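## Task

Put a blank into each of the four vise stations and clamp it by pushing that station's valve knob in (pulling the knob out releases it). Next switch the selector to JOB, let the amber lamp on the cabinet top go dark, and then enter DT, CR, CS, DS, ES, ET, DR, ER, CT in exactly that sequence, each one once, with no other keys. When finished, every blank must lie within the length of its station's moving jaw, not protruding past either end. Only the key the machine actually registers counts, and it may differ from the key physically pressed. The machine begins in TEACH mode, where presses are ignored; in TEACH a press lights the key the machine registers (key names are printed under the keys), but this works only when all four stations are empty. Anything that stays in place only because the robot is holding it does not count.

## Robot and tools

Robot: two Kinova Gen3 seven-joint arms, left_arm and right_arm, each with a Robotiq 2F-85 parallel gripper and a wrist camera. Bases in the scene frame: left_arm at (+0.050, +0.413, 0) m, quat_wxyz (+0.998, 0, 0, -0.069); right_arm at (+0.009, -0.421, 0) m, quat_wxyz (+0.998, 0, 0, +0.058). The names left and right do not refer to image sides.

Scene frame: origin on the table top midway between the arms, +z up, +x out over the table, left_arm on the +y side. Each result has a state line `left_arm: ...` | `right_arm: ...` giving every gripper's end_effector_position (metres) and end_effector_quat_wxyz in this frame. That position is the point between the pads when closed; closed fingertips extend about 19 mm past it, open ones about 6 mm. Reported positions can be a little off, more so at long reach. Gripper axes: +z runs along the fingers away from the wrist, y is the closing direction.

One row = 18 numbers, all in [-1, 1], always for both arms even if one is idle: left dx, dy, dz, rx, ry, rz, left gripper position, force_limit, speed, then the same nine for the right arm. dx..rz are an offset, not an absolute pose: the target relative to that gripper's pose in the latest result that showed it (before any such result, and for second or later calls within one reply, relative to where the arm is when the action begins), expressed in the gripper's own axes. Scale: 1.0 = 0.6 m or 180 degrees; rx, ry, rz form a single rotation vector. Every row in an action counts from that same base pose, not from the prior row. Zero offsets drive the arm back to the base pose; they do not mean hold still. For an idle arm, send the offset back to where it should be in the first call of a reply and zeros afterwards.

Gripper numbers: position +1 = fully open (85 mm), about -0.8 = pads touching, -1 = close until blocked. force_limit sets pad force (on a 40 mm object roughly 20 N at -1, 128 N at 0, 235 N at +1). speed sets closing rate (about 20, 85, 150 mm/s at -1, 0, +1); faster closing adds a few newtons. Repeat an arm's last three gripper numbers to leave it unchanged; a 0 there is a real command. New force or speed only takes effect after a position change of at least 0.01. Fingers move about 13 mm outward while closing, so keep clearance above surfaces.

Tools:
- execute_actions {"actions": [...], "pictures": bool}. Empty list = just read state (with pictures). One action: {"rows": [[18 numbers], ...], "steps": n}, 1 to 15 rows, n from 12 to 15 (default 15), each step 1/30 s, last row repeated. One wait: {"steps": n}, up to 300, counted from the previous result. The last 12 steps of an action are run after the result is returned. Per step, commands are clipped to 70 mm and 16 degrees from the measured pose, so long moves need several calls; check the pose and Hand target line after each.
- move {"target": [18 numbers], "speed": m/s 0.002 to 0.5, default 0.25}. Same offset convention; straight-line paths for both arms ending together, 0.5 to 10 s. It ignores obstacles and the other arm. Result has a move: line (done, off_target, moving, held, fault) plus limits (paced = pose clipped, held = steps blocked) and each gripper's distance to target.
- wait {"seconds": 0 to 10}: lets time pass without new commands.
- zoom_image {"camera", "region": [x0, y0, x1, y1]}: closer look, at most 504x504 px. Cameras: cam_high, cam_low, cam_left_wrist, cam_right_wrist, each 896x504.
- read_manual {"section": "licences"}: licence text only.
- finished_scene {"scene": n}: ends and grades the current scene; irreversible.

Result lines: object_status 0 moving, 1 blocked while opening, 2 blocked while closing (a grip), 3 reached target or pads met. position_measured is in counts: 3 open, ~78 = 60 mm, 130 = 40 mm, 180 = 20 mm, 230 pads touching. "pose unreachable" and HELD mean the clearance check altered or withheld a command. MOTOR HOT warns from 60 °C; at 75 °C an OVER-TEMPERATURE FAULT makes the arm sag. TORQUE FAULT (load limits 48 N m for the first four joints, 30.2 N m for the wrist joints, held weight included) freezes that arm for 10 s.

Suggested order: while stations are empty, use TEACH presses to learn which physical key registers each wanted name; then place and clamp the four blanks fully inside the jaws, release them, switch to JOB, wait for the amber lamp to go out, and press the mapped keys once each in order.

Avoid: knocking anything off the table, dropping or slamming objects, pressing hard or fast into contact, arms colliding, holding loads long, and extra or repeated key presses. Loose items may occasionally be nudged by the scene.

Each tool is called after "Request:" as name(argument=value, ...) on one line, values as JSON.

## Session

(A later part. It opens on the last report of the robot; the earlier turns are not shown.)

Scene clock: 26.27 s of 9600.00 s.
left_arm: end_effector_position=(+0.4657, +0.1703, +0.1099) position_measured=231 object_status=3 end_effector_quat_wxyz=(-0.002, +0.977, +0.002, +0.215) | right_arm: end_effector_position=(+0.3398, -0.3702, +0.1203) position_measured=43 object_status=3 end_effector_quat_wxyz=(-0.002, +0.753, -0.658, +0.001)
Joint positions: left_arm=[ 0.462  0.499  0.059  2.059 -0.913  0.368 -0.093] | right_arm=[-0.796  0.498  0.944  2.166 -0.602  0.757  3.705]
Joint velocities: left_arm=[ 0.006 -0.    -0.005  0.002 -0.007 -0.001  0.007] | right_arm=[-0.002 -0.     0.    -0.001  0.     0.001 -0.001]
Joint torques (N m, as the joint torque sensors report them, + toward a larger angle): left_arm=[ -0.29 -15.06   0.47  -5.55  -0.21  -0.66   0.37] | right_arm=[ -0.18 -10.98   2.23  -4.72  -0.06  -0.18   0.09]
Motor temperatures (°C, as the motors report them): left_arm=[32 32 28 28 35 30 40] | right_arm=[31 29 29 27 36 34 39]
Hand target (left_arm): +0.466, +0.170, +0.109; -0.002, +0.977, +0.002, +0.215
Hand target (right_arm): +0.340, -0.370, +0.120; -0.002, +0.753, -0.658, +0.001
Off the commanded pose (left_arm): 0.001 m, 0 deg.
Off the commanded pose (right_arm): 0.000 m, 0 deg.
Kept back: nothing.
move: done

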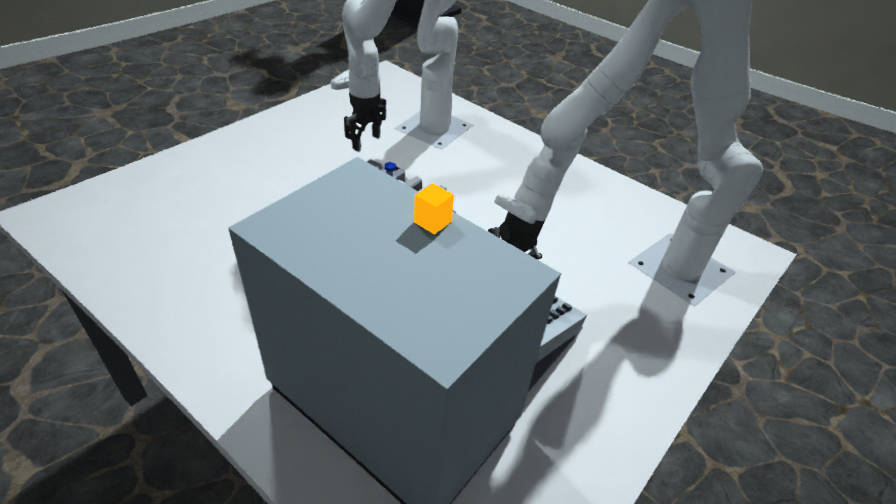

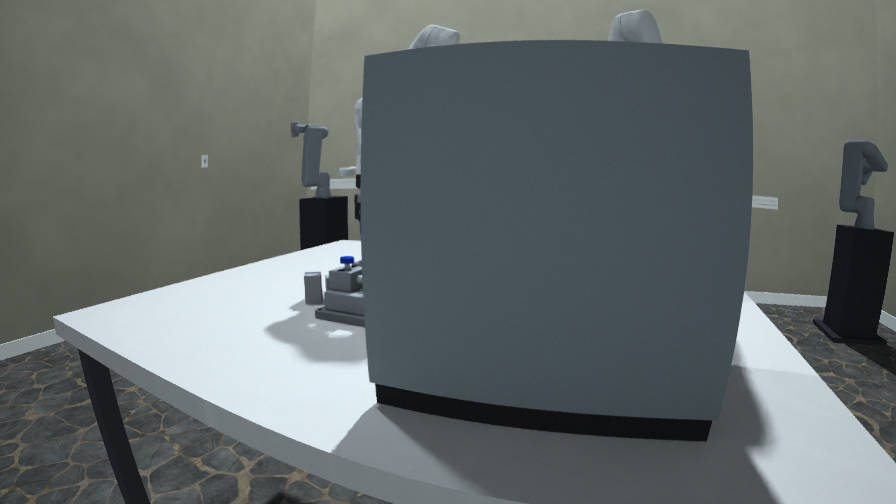

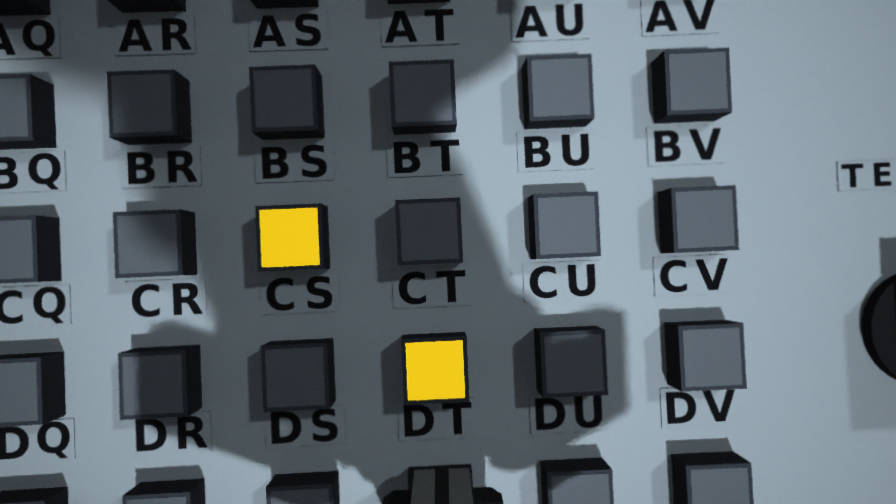

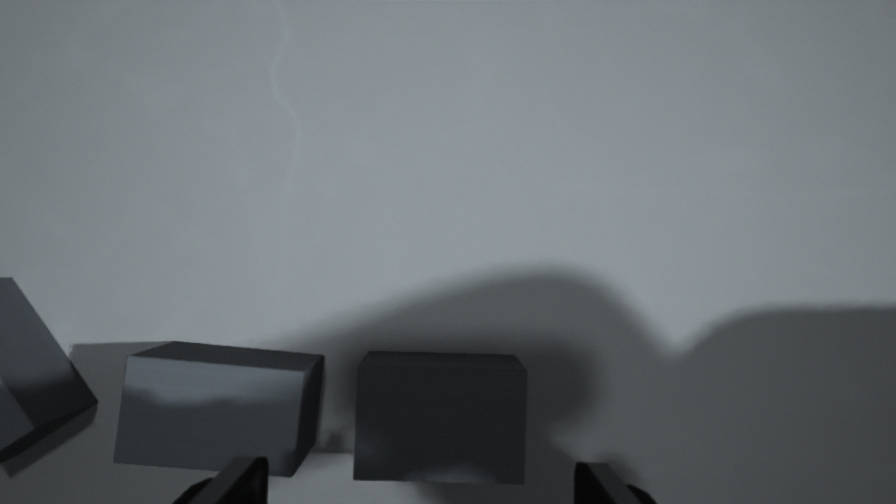

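Request:
move(target=[-0.057,0,-0.03,0,0,0,-1,-0.5,0.5,0.003,0.010,0.07,0,0,0,0.69,-0.3,0], speed=0.1)

Request:
move(target=[0,0,0.033,0,0,0,-1,-0.5,0.5,0,0,0.03,0,0,0,0.69,-0.3,0], speed=0.03)

Scene clock: 28.03 s of 9600.00 s.
left_arm: end_effector_position=(+0.4274, +0.1704, +0.1118) position_measured=231 object_status=3 end_effector_quat_wxyz=(-0.002, +0.977, +0.003, +0.215) | right_arm: end_effector_position=(+0.3343, -0.3726, +0.0784) position_measured=43 object_status=3 end_effector_quat_wxyz=(-0.002, +0.753, -0.658, +0.001)
Joint positions: left_arm=[ 0.564  0.452  0.011  2.145 -0.957  0.354  0.023] | right_arm=[-0.694  0.572  0.818  2.23  -0.742  0.627  3.833]
Joint velocities: left_arm=[ 0.009 -0.002 -0.001  0.003 -0.006 -0.001  0.008] | right_arm=[ 0.01   0.004 -0.004  0.002 -0.006 -0.004  0.005]
Joint torques (N m, as the joint torque sensors report them, + toward a larger angle): left_arm=[  0.02 -15.46   0.39  -4.82  -0.14  -0.17   0.12] | right_arm=[ -0.13 -11.8    2.63  -3.57   0.16  -0.42  -0.27]
Motor temperatures (°C, as the motors report them): left_arm=[32 32 28 28 35 30 40] | right_arm=[31 29 29 27 36 34 39]
Hand target (left_arm): +0.427, +0.170, +0.112; -0.002, +0.976, +0.002, +0.216
Hand target (right_arm): +0.334, -0.373, +0.078; -0.002, +0.753, -0.659, +0.001
Off the commanded pose (left_arm): 0.000 m, 0 deg.
Off the commanded pose (right_arm): 0.000 m, 0 deg.
Kept back: nothing.
move: done

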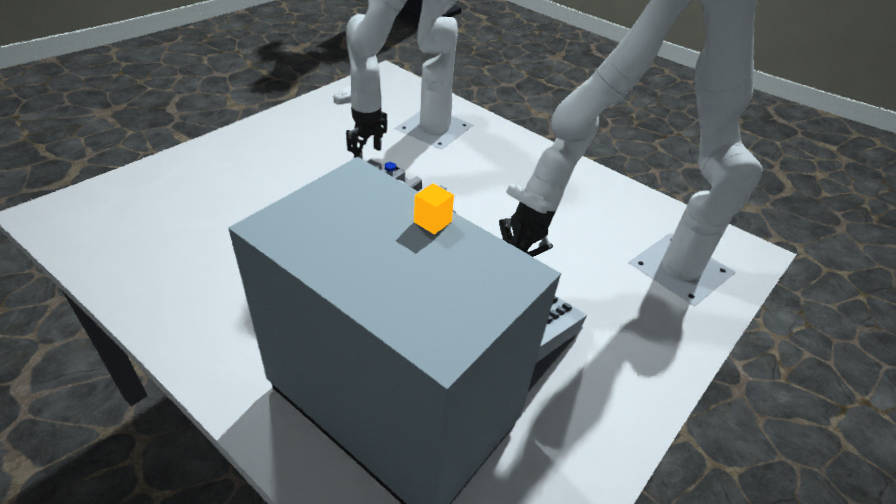

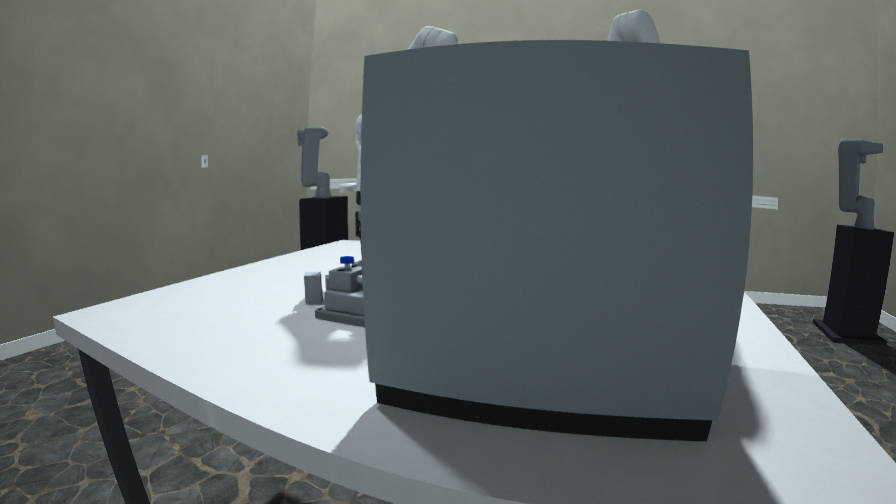

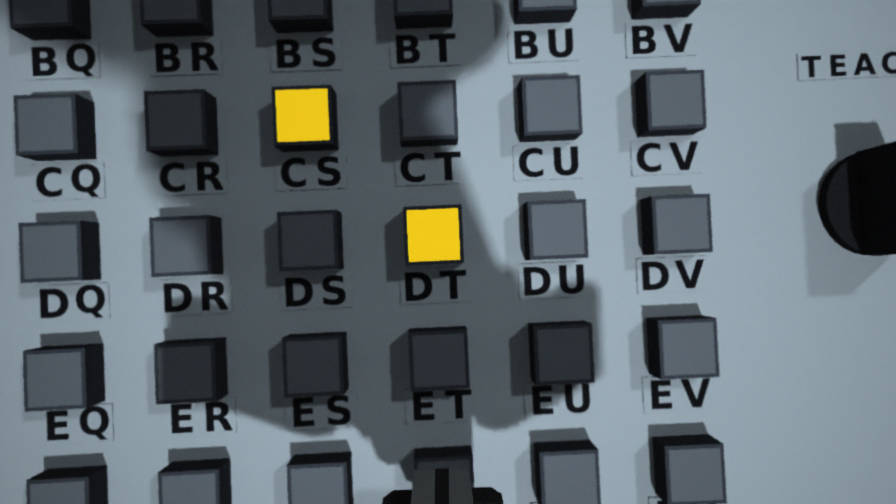

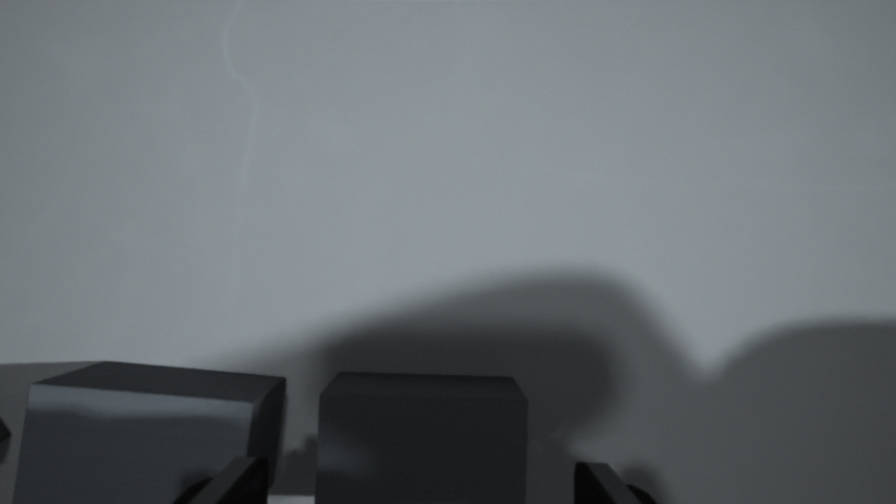

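Scene clock: 29.00 s of 9600.00 s.
left_arm: end_effector_position=(+0.4352, +0.1705, +0.0953) position_measured=231 object_status=3 end_effector_quat_wxyz=(-0.002, +0.976, +0.003, +0.216) | right_arm: end_effector_position=(+0.3344, -0.3724, +0.0606) position_measured=43 object_status=3 end_effector_quat_wxyz=(-0.003, +0.753, -0.658, +0.001)
Joint positions: left_arm=[ 0.596  0.501 -0.051  2.142 -1.019  0.298  0.083] | right_arm=[-0.646  0.608  0.754  2.245 -0.807  0.574  3.887]
Joint velocities: left_arm=[ 0.007 -0.001 -0.006  0.002 -0.008 -0.004  0.008] | right_arm=[ 0.007  0.003 -0.004  0.001 -0.005 -0.003  0.004]
Joint torques (N m, as the joint torque sensors report them, + toward a larger angle): left_arm=[ -0.84 -12.34  -0.21  -6.14  -0.27  -1.04   0.  ] | right_arm=[ -0.31 -12.31   2.13  -2.71   0.06  -0.04  -0.08]
Motor temperatures (°C, as the motors report them): left_arm=[32 32 28 28 35 30 40] | right_arm=[31 29 29 27 36 34 39]
Hand target (left_arm): +0.436, +0.170, +0.094; -0.002, +0.977, +0.003, +0.215
Hand target (right_arm): +0.334, -0.373, +0.060; -0.002, +0.753, -0.658, +0.001
Off the commanded pose (left_arm): 0.002 m, 0 deg.
Off the commanded pose (right_arm): 0.000 m, 0 deg.
Kept back: nothing.
move: done

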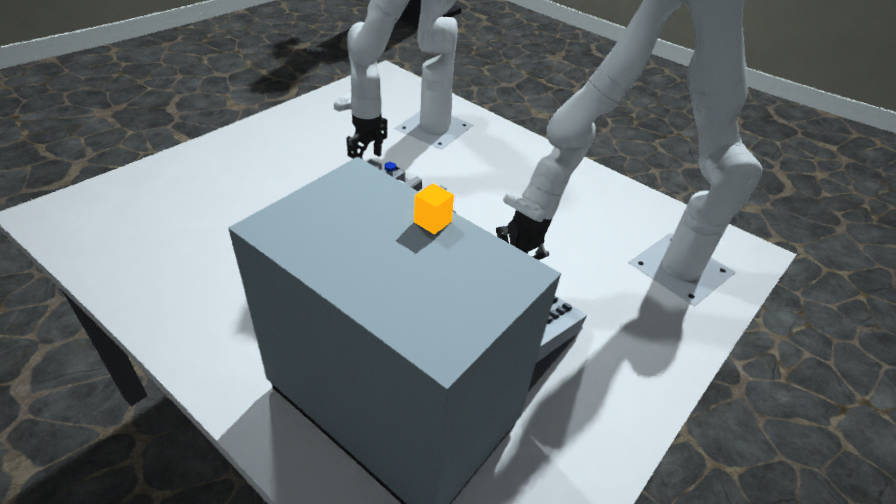

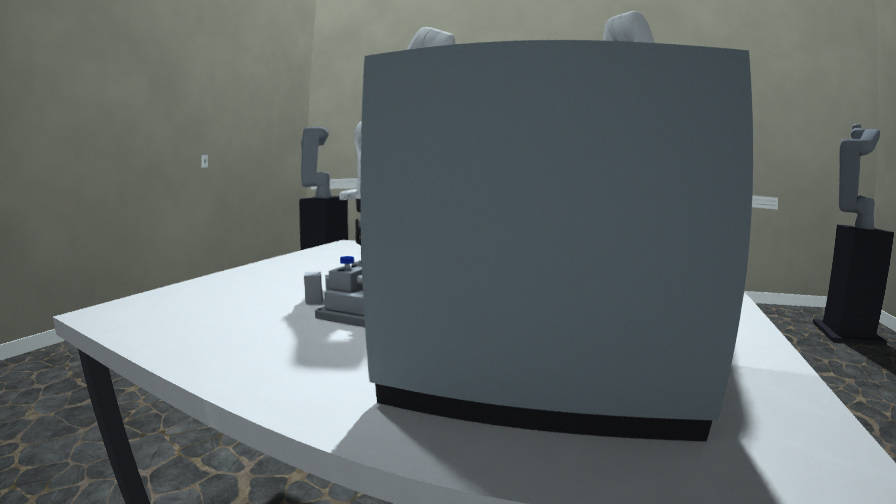

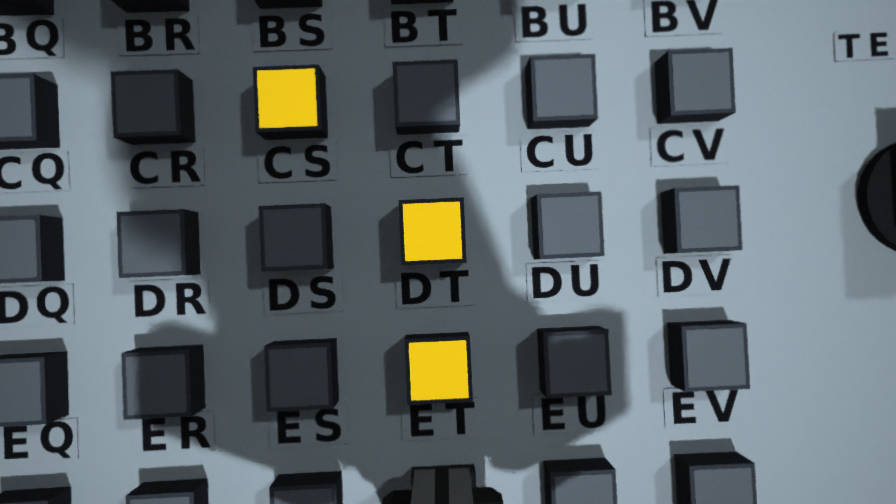

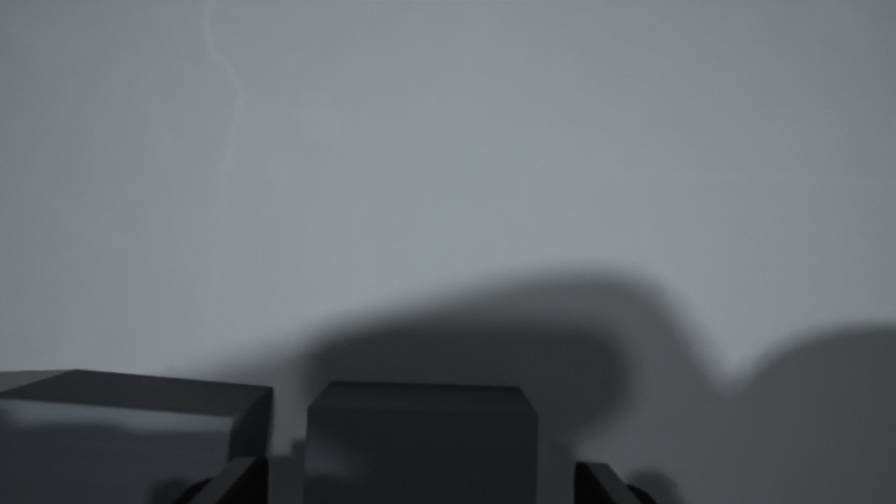

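Request:
move(target=[0,-0.114,-0.04,0,0,0,-1,-0.5,0.5,0,0.0025,0,0,0,0,0.53,-0.3,0], speed=0.12)

Request:
move(target=[0,0,0.041,0,0,0,-1,-0.5,0.5,0,0,0.052,0,0,0,0.53,-0.3,0], speed=0.03)

Scene clock: 30.70 s of 9600.00 s.
left_arm: end_effector_position=(+0.4239, +0.2383, +0.1165) position_measured=231 object_status=3 end_effector_quat_wxyz=(-0.002, +0.976, +0.002, +0.216) | right_arm: end_effector_position=(+0.3329, -0.3726, +0.0605) position_measured=62 object_status=3 end_effector_quat_wxyz=(-0.003, +0.753, -0.658, +0.001)
Joint positions: left_arm=[ 0.466  0.372 -0.073  2.282 -1.053  0.225 -0.021] | right_arm=[-0.647  0.606  0.754  2.25  -0.808  0.571  3.889]
Joint velocities: left_arm=[-0.017 -0.007  0.008 -0.     0.011  0.002 -0.015] | right_arm=[ 0.002  0.     0.001  0.    -0.001 -0.    -0.001]
Joint torques (N m, as the joint torque sensors report them, + toward a larger angle): left_arm=[ -0.13 -12.89   0.43  -4.41   0.63  -0.27   0.11] | right_arm=[ -0.07 -12.1    2.29  -2.97  -0.01  -0.28  -0.01]
Motor temperatures (°C, as the motors report them): left_arm=[32 32 28 28 35 30 40] | right_arm=[31 29 29 27 36 34 39]
Hand target (left_arm): +0.424, +0.239, +0.117; -0.002, +0.976, +0.003, +0.216
Hand target (right_arm): +0.333, -0.373, +0.061; -0.003, +0.753, -0.658, +0.001
Off the commanded pose (left_arm): 0.001 m, 0 deg.
Off the commanded pose (right_arm): 0.000 m, 0 deg.
Kept back: nothing.
move: done

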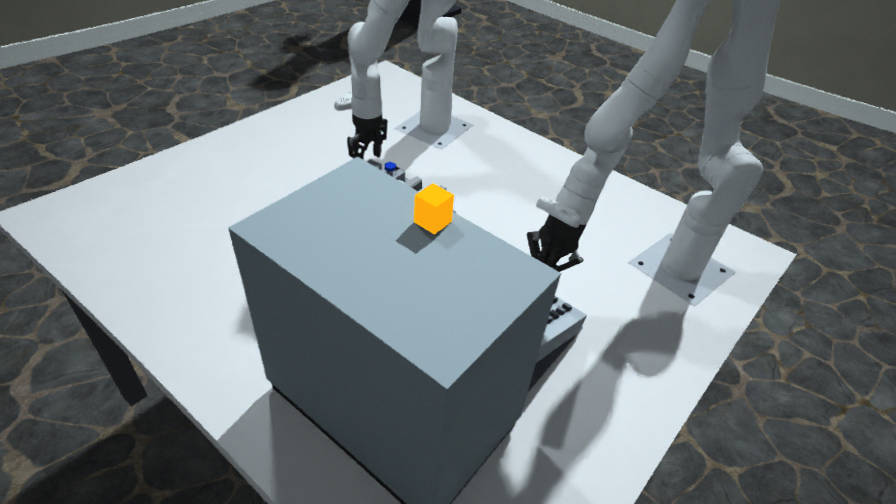

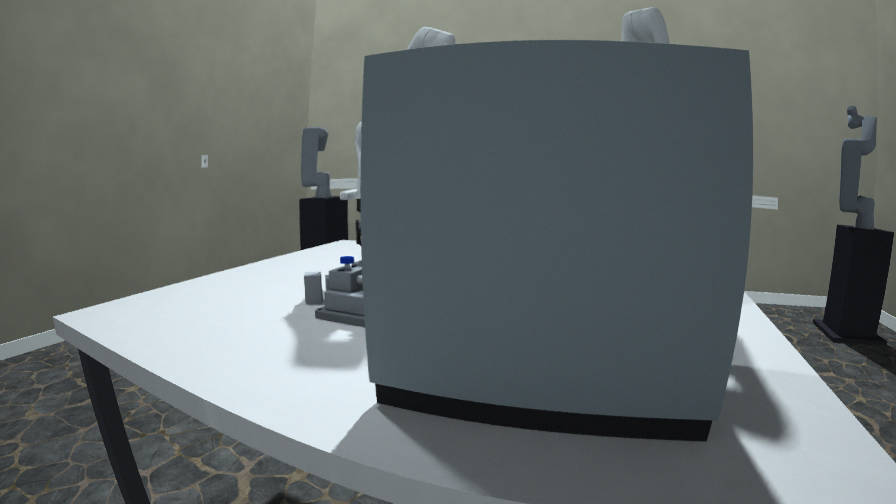

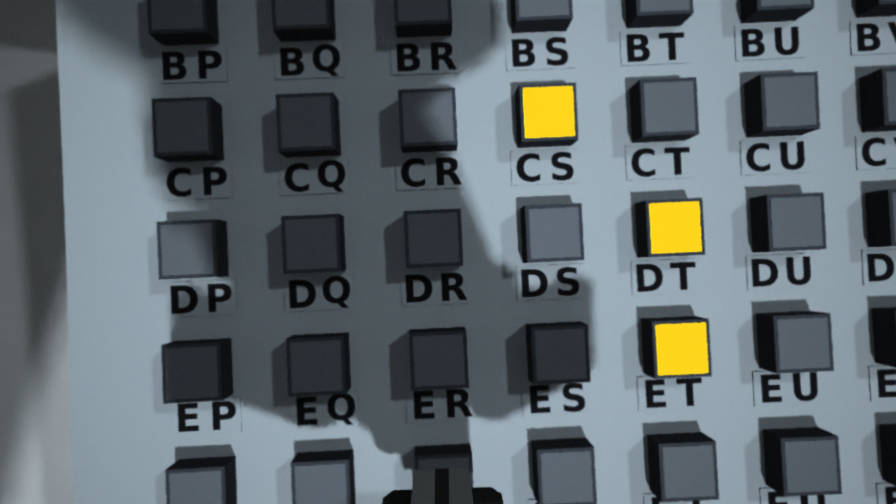

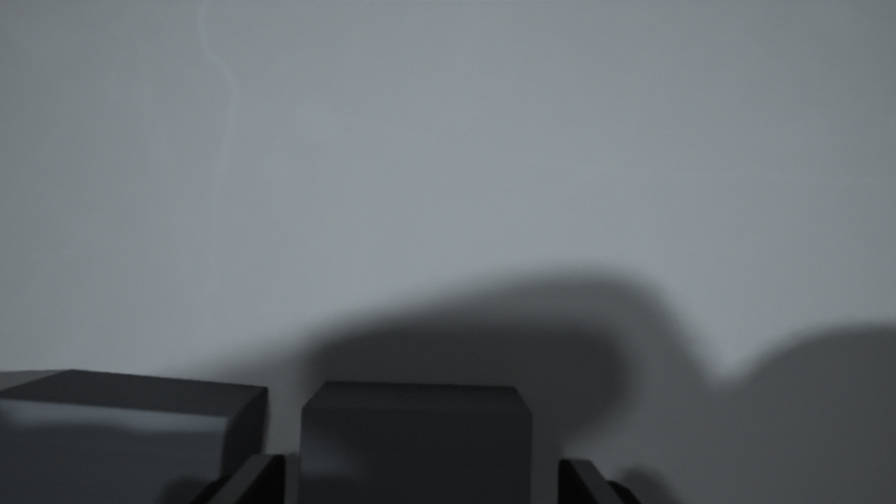

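Scene clock: 32.03 s of 9600.00 s.
left_arm: end_effector_position=(+0.4338, +0.2383, +0.0956) position_measured=231 object_status=3 end_effector_quat_wxyz=(-0.001, +0.976, +0.002, +0.216) | right_arm: end_effector_position=(+0.3331, -0.3724, +0.0295) position_measured=62 object_status=3 end_effector_quat_wxyz=(-0.003, +0.753, -0.658, +0.001)
Joint positions: left_arm=[ 0.575  0.449 -0.238  2.276 -1.172  0.12   0.099] | right_arm=[-0.559  0.668  0.632  2.268 -0.928  0.476  3.99 ]
Joint velocities: left_arm=[ 0.031  0.003 -0.037  0.004 -0.02  -0.017  0.023] | right_arm=[ 0.009  0.004 -0.004  0.001 -0.006 -0.005  0.006]
Joint torques (N m, as the joint torque sensors report them, + toward a larger angle): left_arm=[ -1.65 -10.7   -0.51  -5.29   0.32  -0.27   0.28] | right_arm=[ -0.07 -13.17   2.29  -1.8    0.24  -0.27   0.17]
Motor temperatures (°C, as the motors report them): left_arm=[32 32 28 28 35 30 40] | right_arm=[31 29 29 27 36 34 39]
Hand target (left_arm): +0.434, +0.238, +0.094; -0.002, +0.976, +0.002, +0.216
Hand target (right_arm): +0.333, -0.373, +0.029; -0.002, +0.753, -0.658, +0.001
Off the commanded pose (left_arm): 0.001 m, 0 deg.
Off the commanded pose (right_arm): 0.000 m, 0 deg.
Kept back: nothing.
move: done

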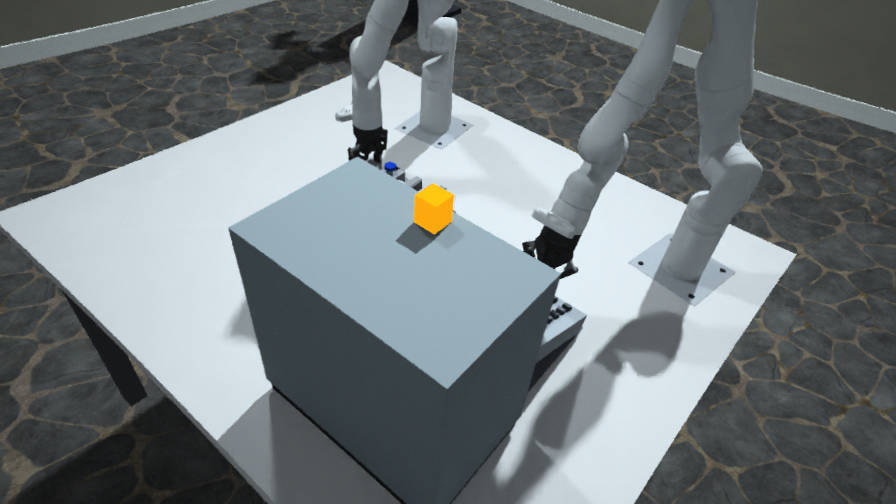

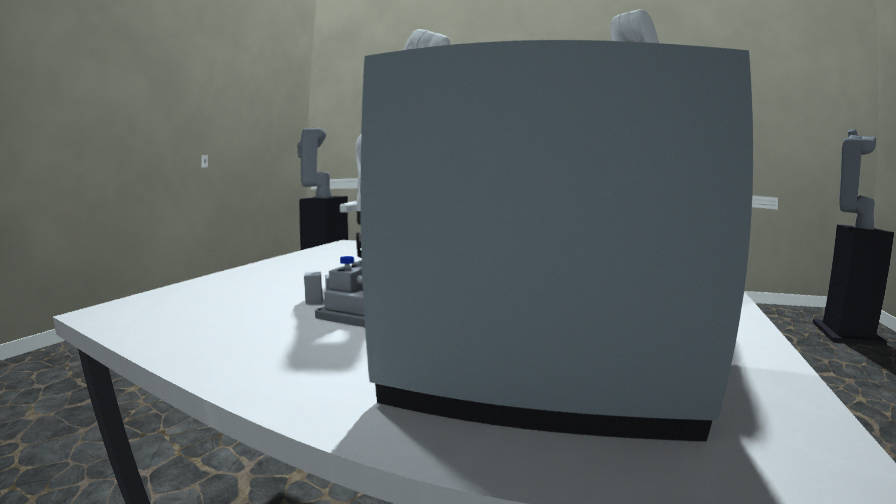

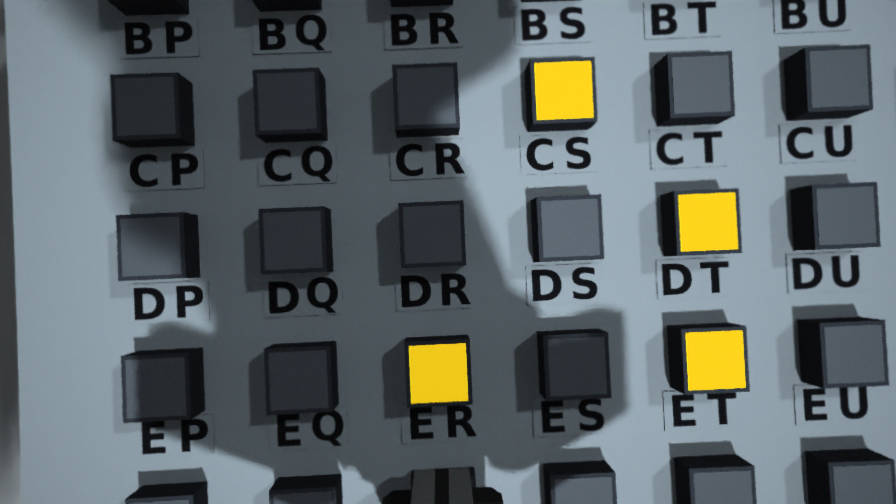

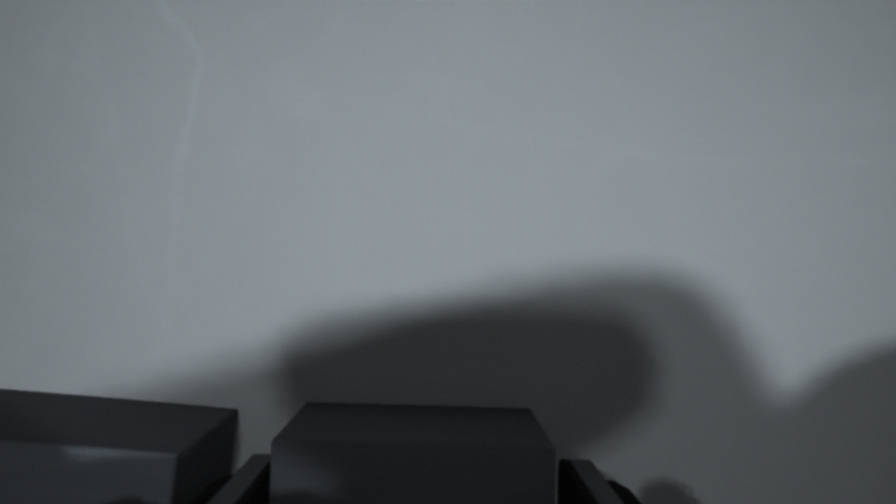

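Request:
move(target=[0.057,0,-0.03,0,0,0,-1,-0.5,0.5,0,-0.002,0,0,0,0,-1,-0.3,-0.3], speed=0.08)

Request:
move(target=[0,0,0.031,0,0,0,-1,-0.5,0.5,0,0,-0.22,0,0,0,-1,-0.3,-0.3], speed=0.2)

Scene clock: 33.53 s of 9600.00 s.
left_arm: end_effector_position=(+0.4564, +0.2374, +0.1260) position_measured=231 object_status=3 end_effector_quat_wxyz=(-0.001, +0.976, +0.001, +0.216) | right_arm: end_effector_position=(+0.3341, -0.3724, +0.0297) position_measured=80 object_status=2 end_effector_quat_wxyz=(-0.003, +0.753, -0.658, +0.001)
Joint positions: left_arm=[ 0.3    0.388  0.073  2.195 -0.948  0.288 -0.187] | right_arm=[-0.56   0.669  0.634  2.265 -0.926  0.479  3.988]
Joint velocities: left_arm=[-0.051  0.     0.041 -0.013  0.048  0.022 -0.057] | right_arm=[ 0.    -0.001  0.001 -0.     0.    -0.    -0.   ]
Joint torques (N m, as the joint torque sensors report them, + toward a larger angle): left_arm=[  0.13 -14.01   1.02  -5.16   0.15  -0.41   0.42] | right_arm=[ -0.22 -12.44   1.68  -2.55  -0.1   -0.32  -0.01]
Motor temperatures (°C, as the motors report them): left_arm=[32 32 28 28 35 30 40] | right_arm=[31 29 29 27 36 34 39]
Hand target (left_arm): +0.457, +0.238, +0.126; -0.001, +0.976, +0.002, +0.216
Hand target (right_arm): +0.334, -0.372, +0.029; -0.003, +0.753, -0.658, +0.001
Off the commanded pose (left_arm): 0.001 m, 0 deg.
Off the commanded pose (right_arm): 0.000 m, 0 deg.
Kept back: nothing.
move: done

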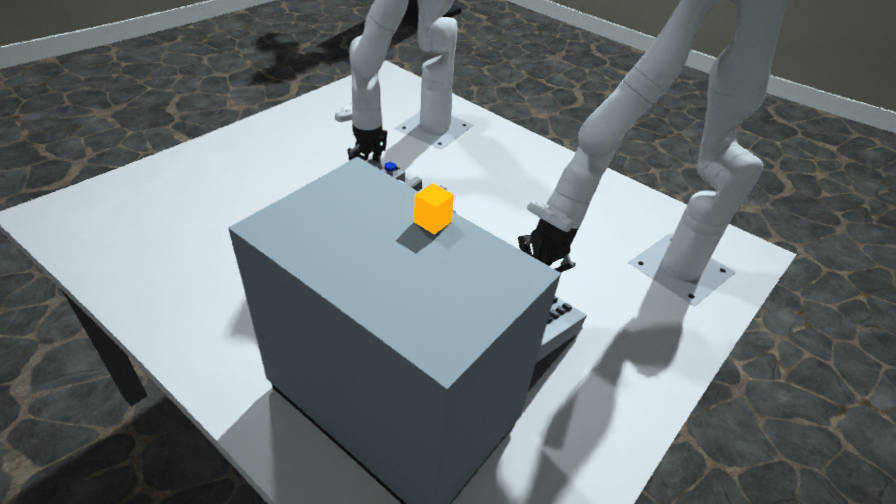

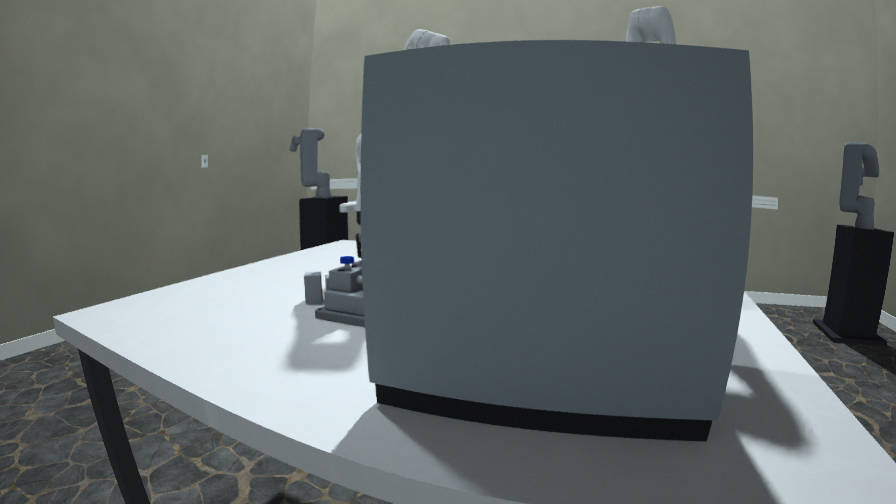

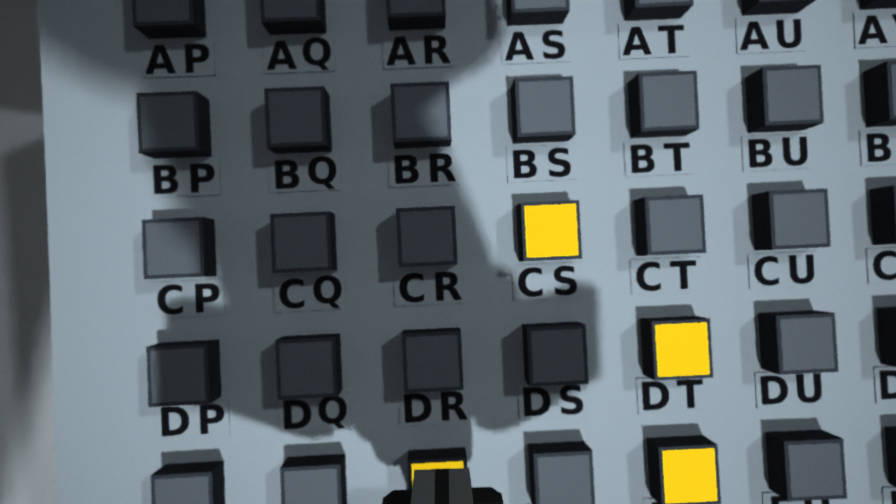

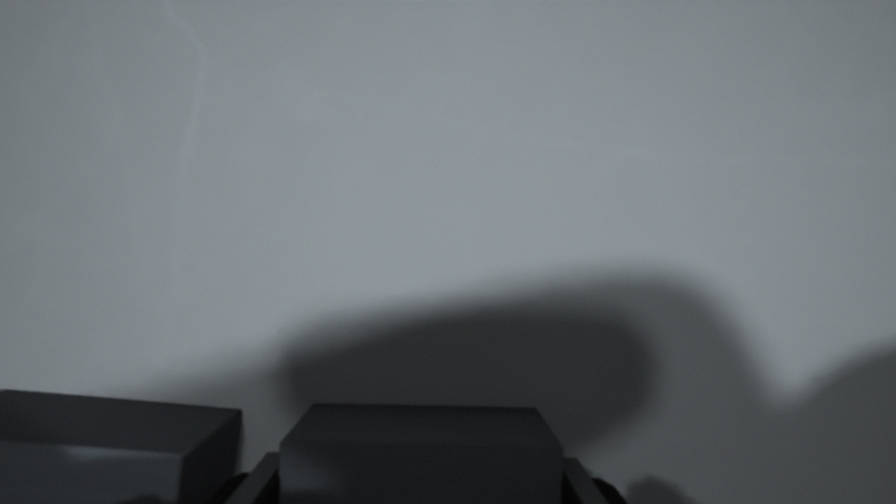

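Scene clock: 34.83 s of 9600.00 s.
left_arm: end_effector_position=(+0.4640, +0.2374, +0.1100) position_measured=231 object_status=3 end_effector_quat_wxyz=(-0.001, +0.976, +0.001, +0.217) | right_arm: end_effector_position=(+0.3334, -0.3725, +0.1618) position_measured=80 object_status=2 end_effector_quat_wxyz=(-0.003, +0.753, -0.658, +0.001)
Joint positions: left_arm=[ 0.354  0.437 -0.009  2.191 -1.02   0.231 -0.117] | right_arm=[-0.88   0.382  1.014  2.126 -0.438  0.851  3.557]
Joint velocities: left_arm=[ 0.001 -0.    -0.001  0.    -0.     0.001  0.001] | right_arm=[-0.008 -0.004  0.001 -0.     0.003  0.002 -0.004]
Joint torques (N m, as the joint torque sensors report them, + toward a larger angle): left_arm=[ -0.46 -12.98   0.2   -5.39   0.03  -0.7    0.24] | right_arm=[-0.54 -9.6   2.09 -6.65  0.2  -0.11 -0.02]
Motor temperatures (°C, as the motors report them): left_arm=[32 32 28 28 35 30 40] | right_arm=[31 29 29 27 36 34 39]
Hand target (left_arm): +0.464, +0.237, +0.109; -0.001, +0.976, +0.001, +0.216
Hand target (right_arm): +0.333, -0.372, +0.162; -0.003, +0.753, -0.658, +0.001
Off the commanded pose (left_arm): 0.001 m, 0 deg.
Off the commanded pose (right_arm): 0.000 m, 0 deg.
Kept back: nothing.
move: done

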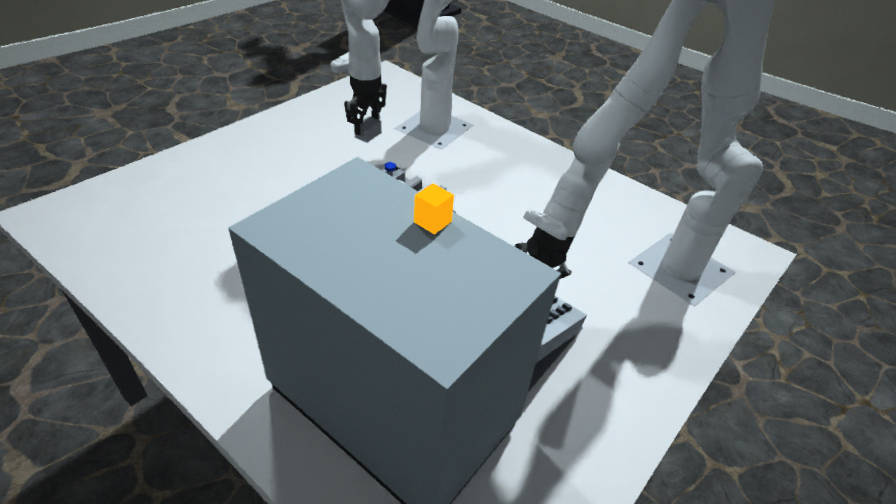

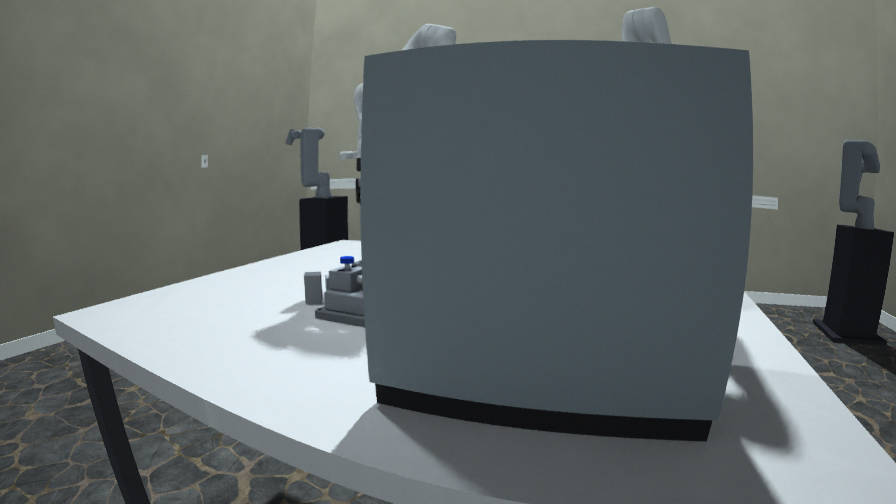

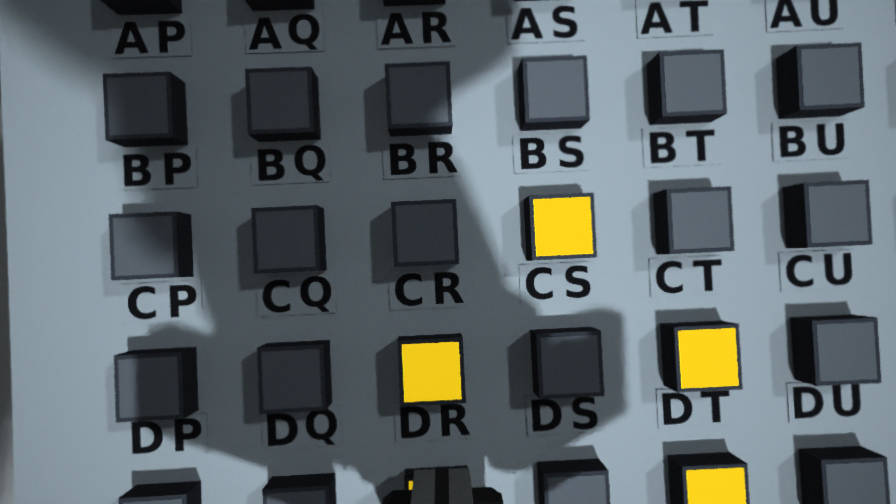

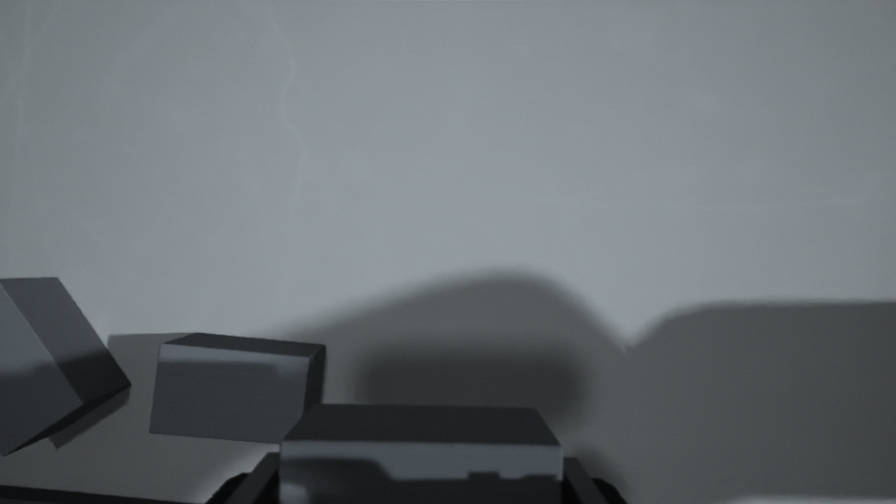

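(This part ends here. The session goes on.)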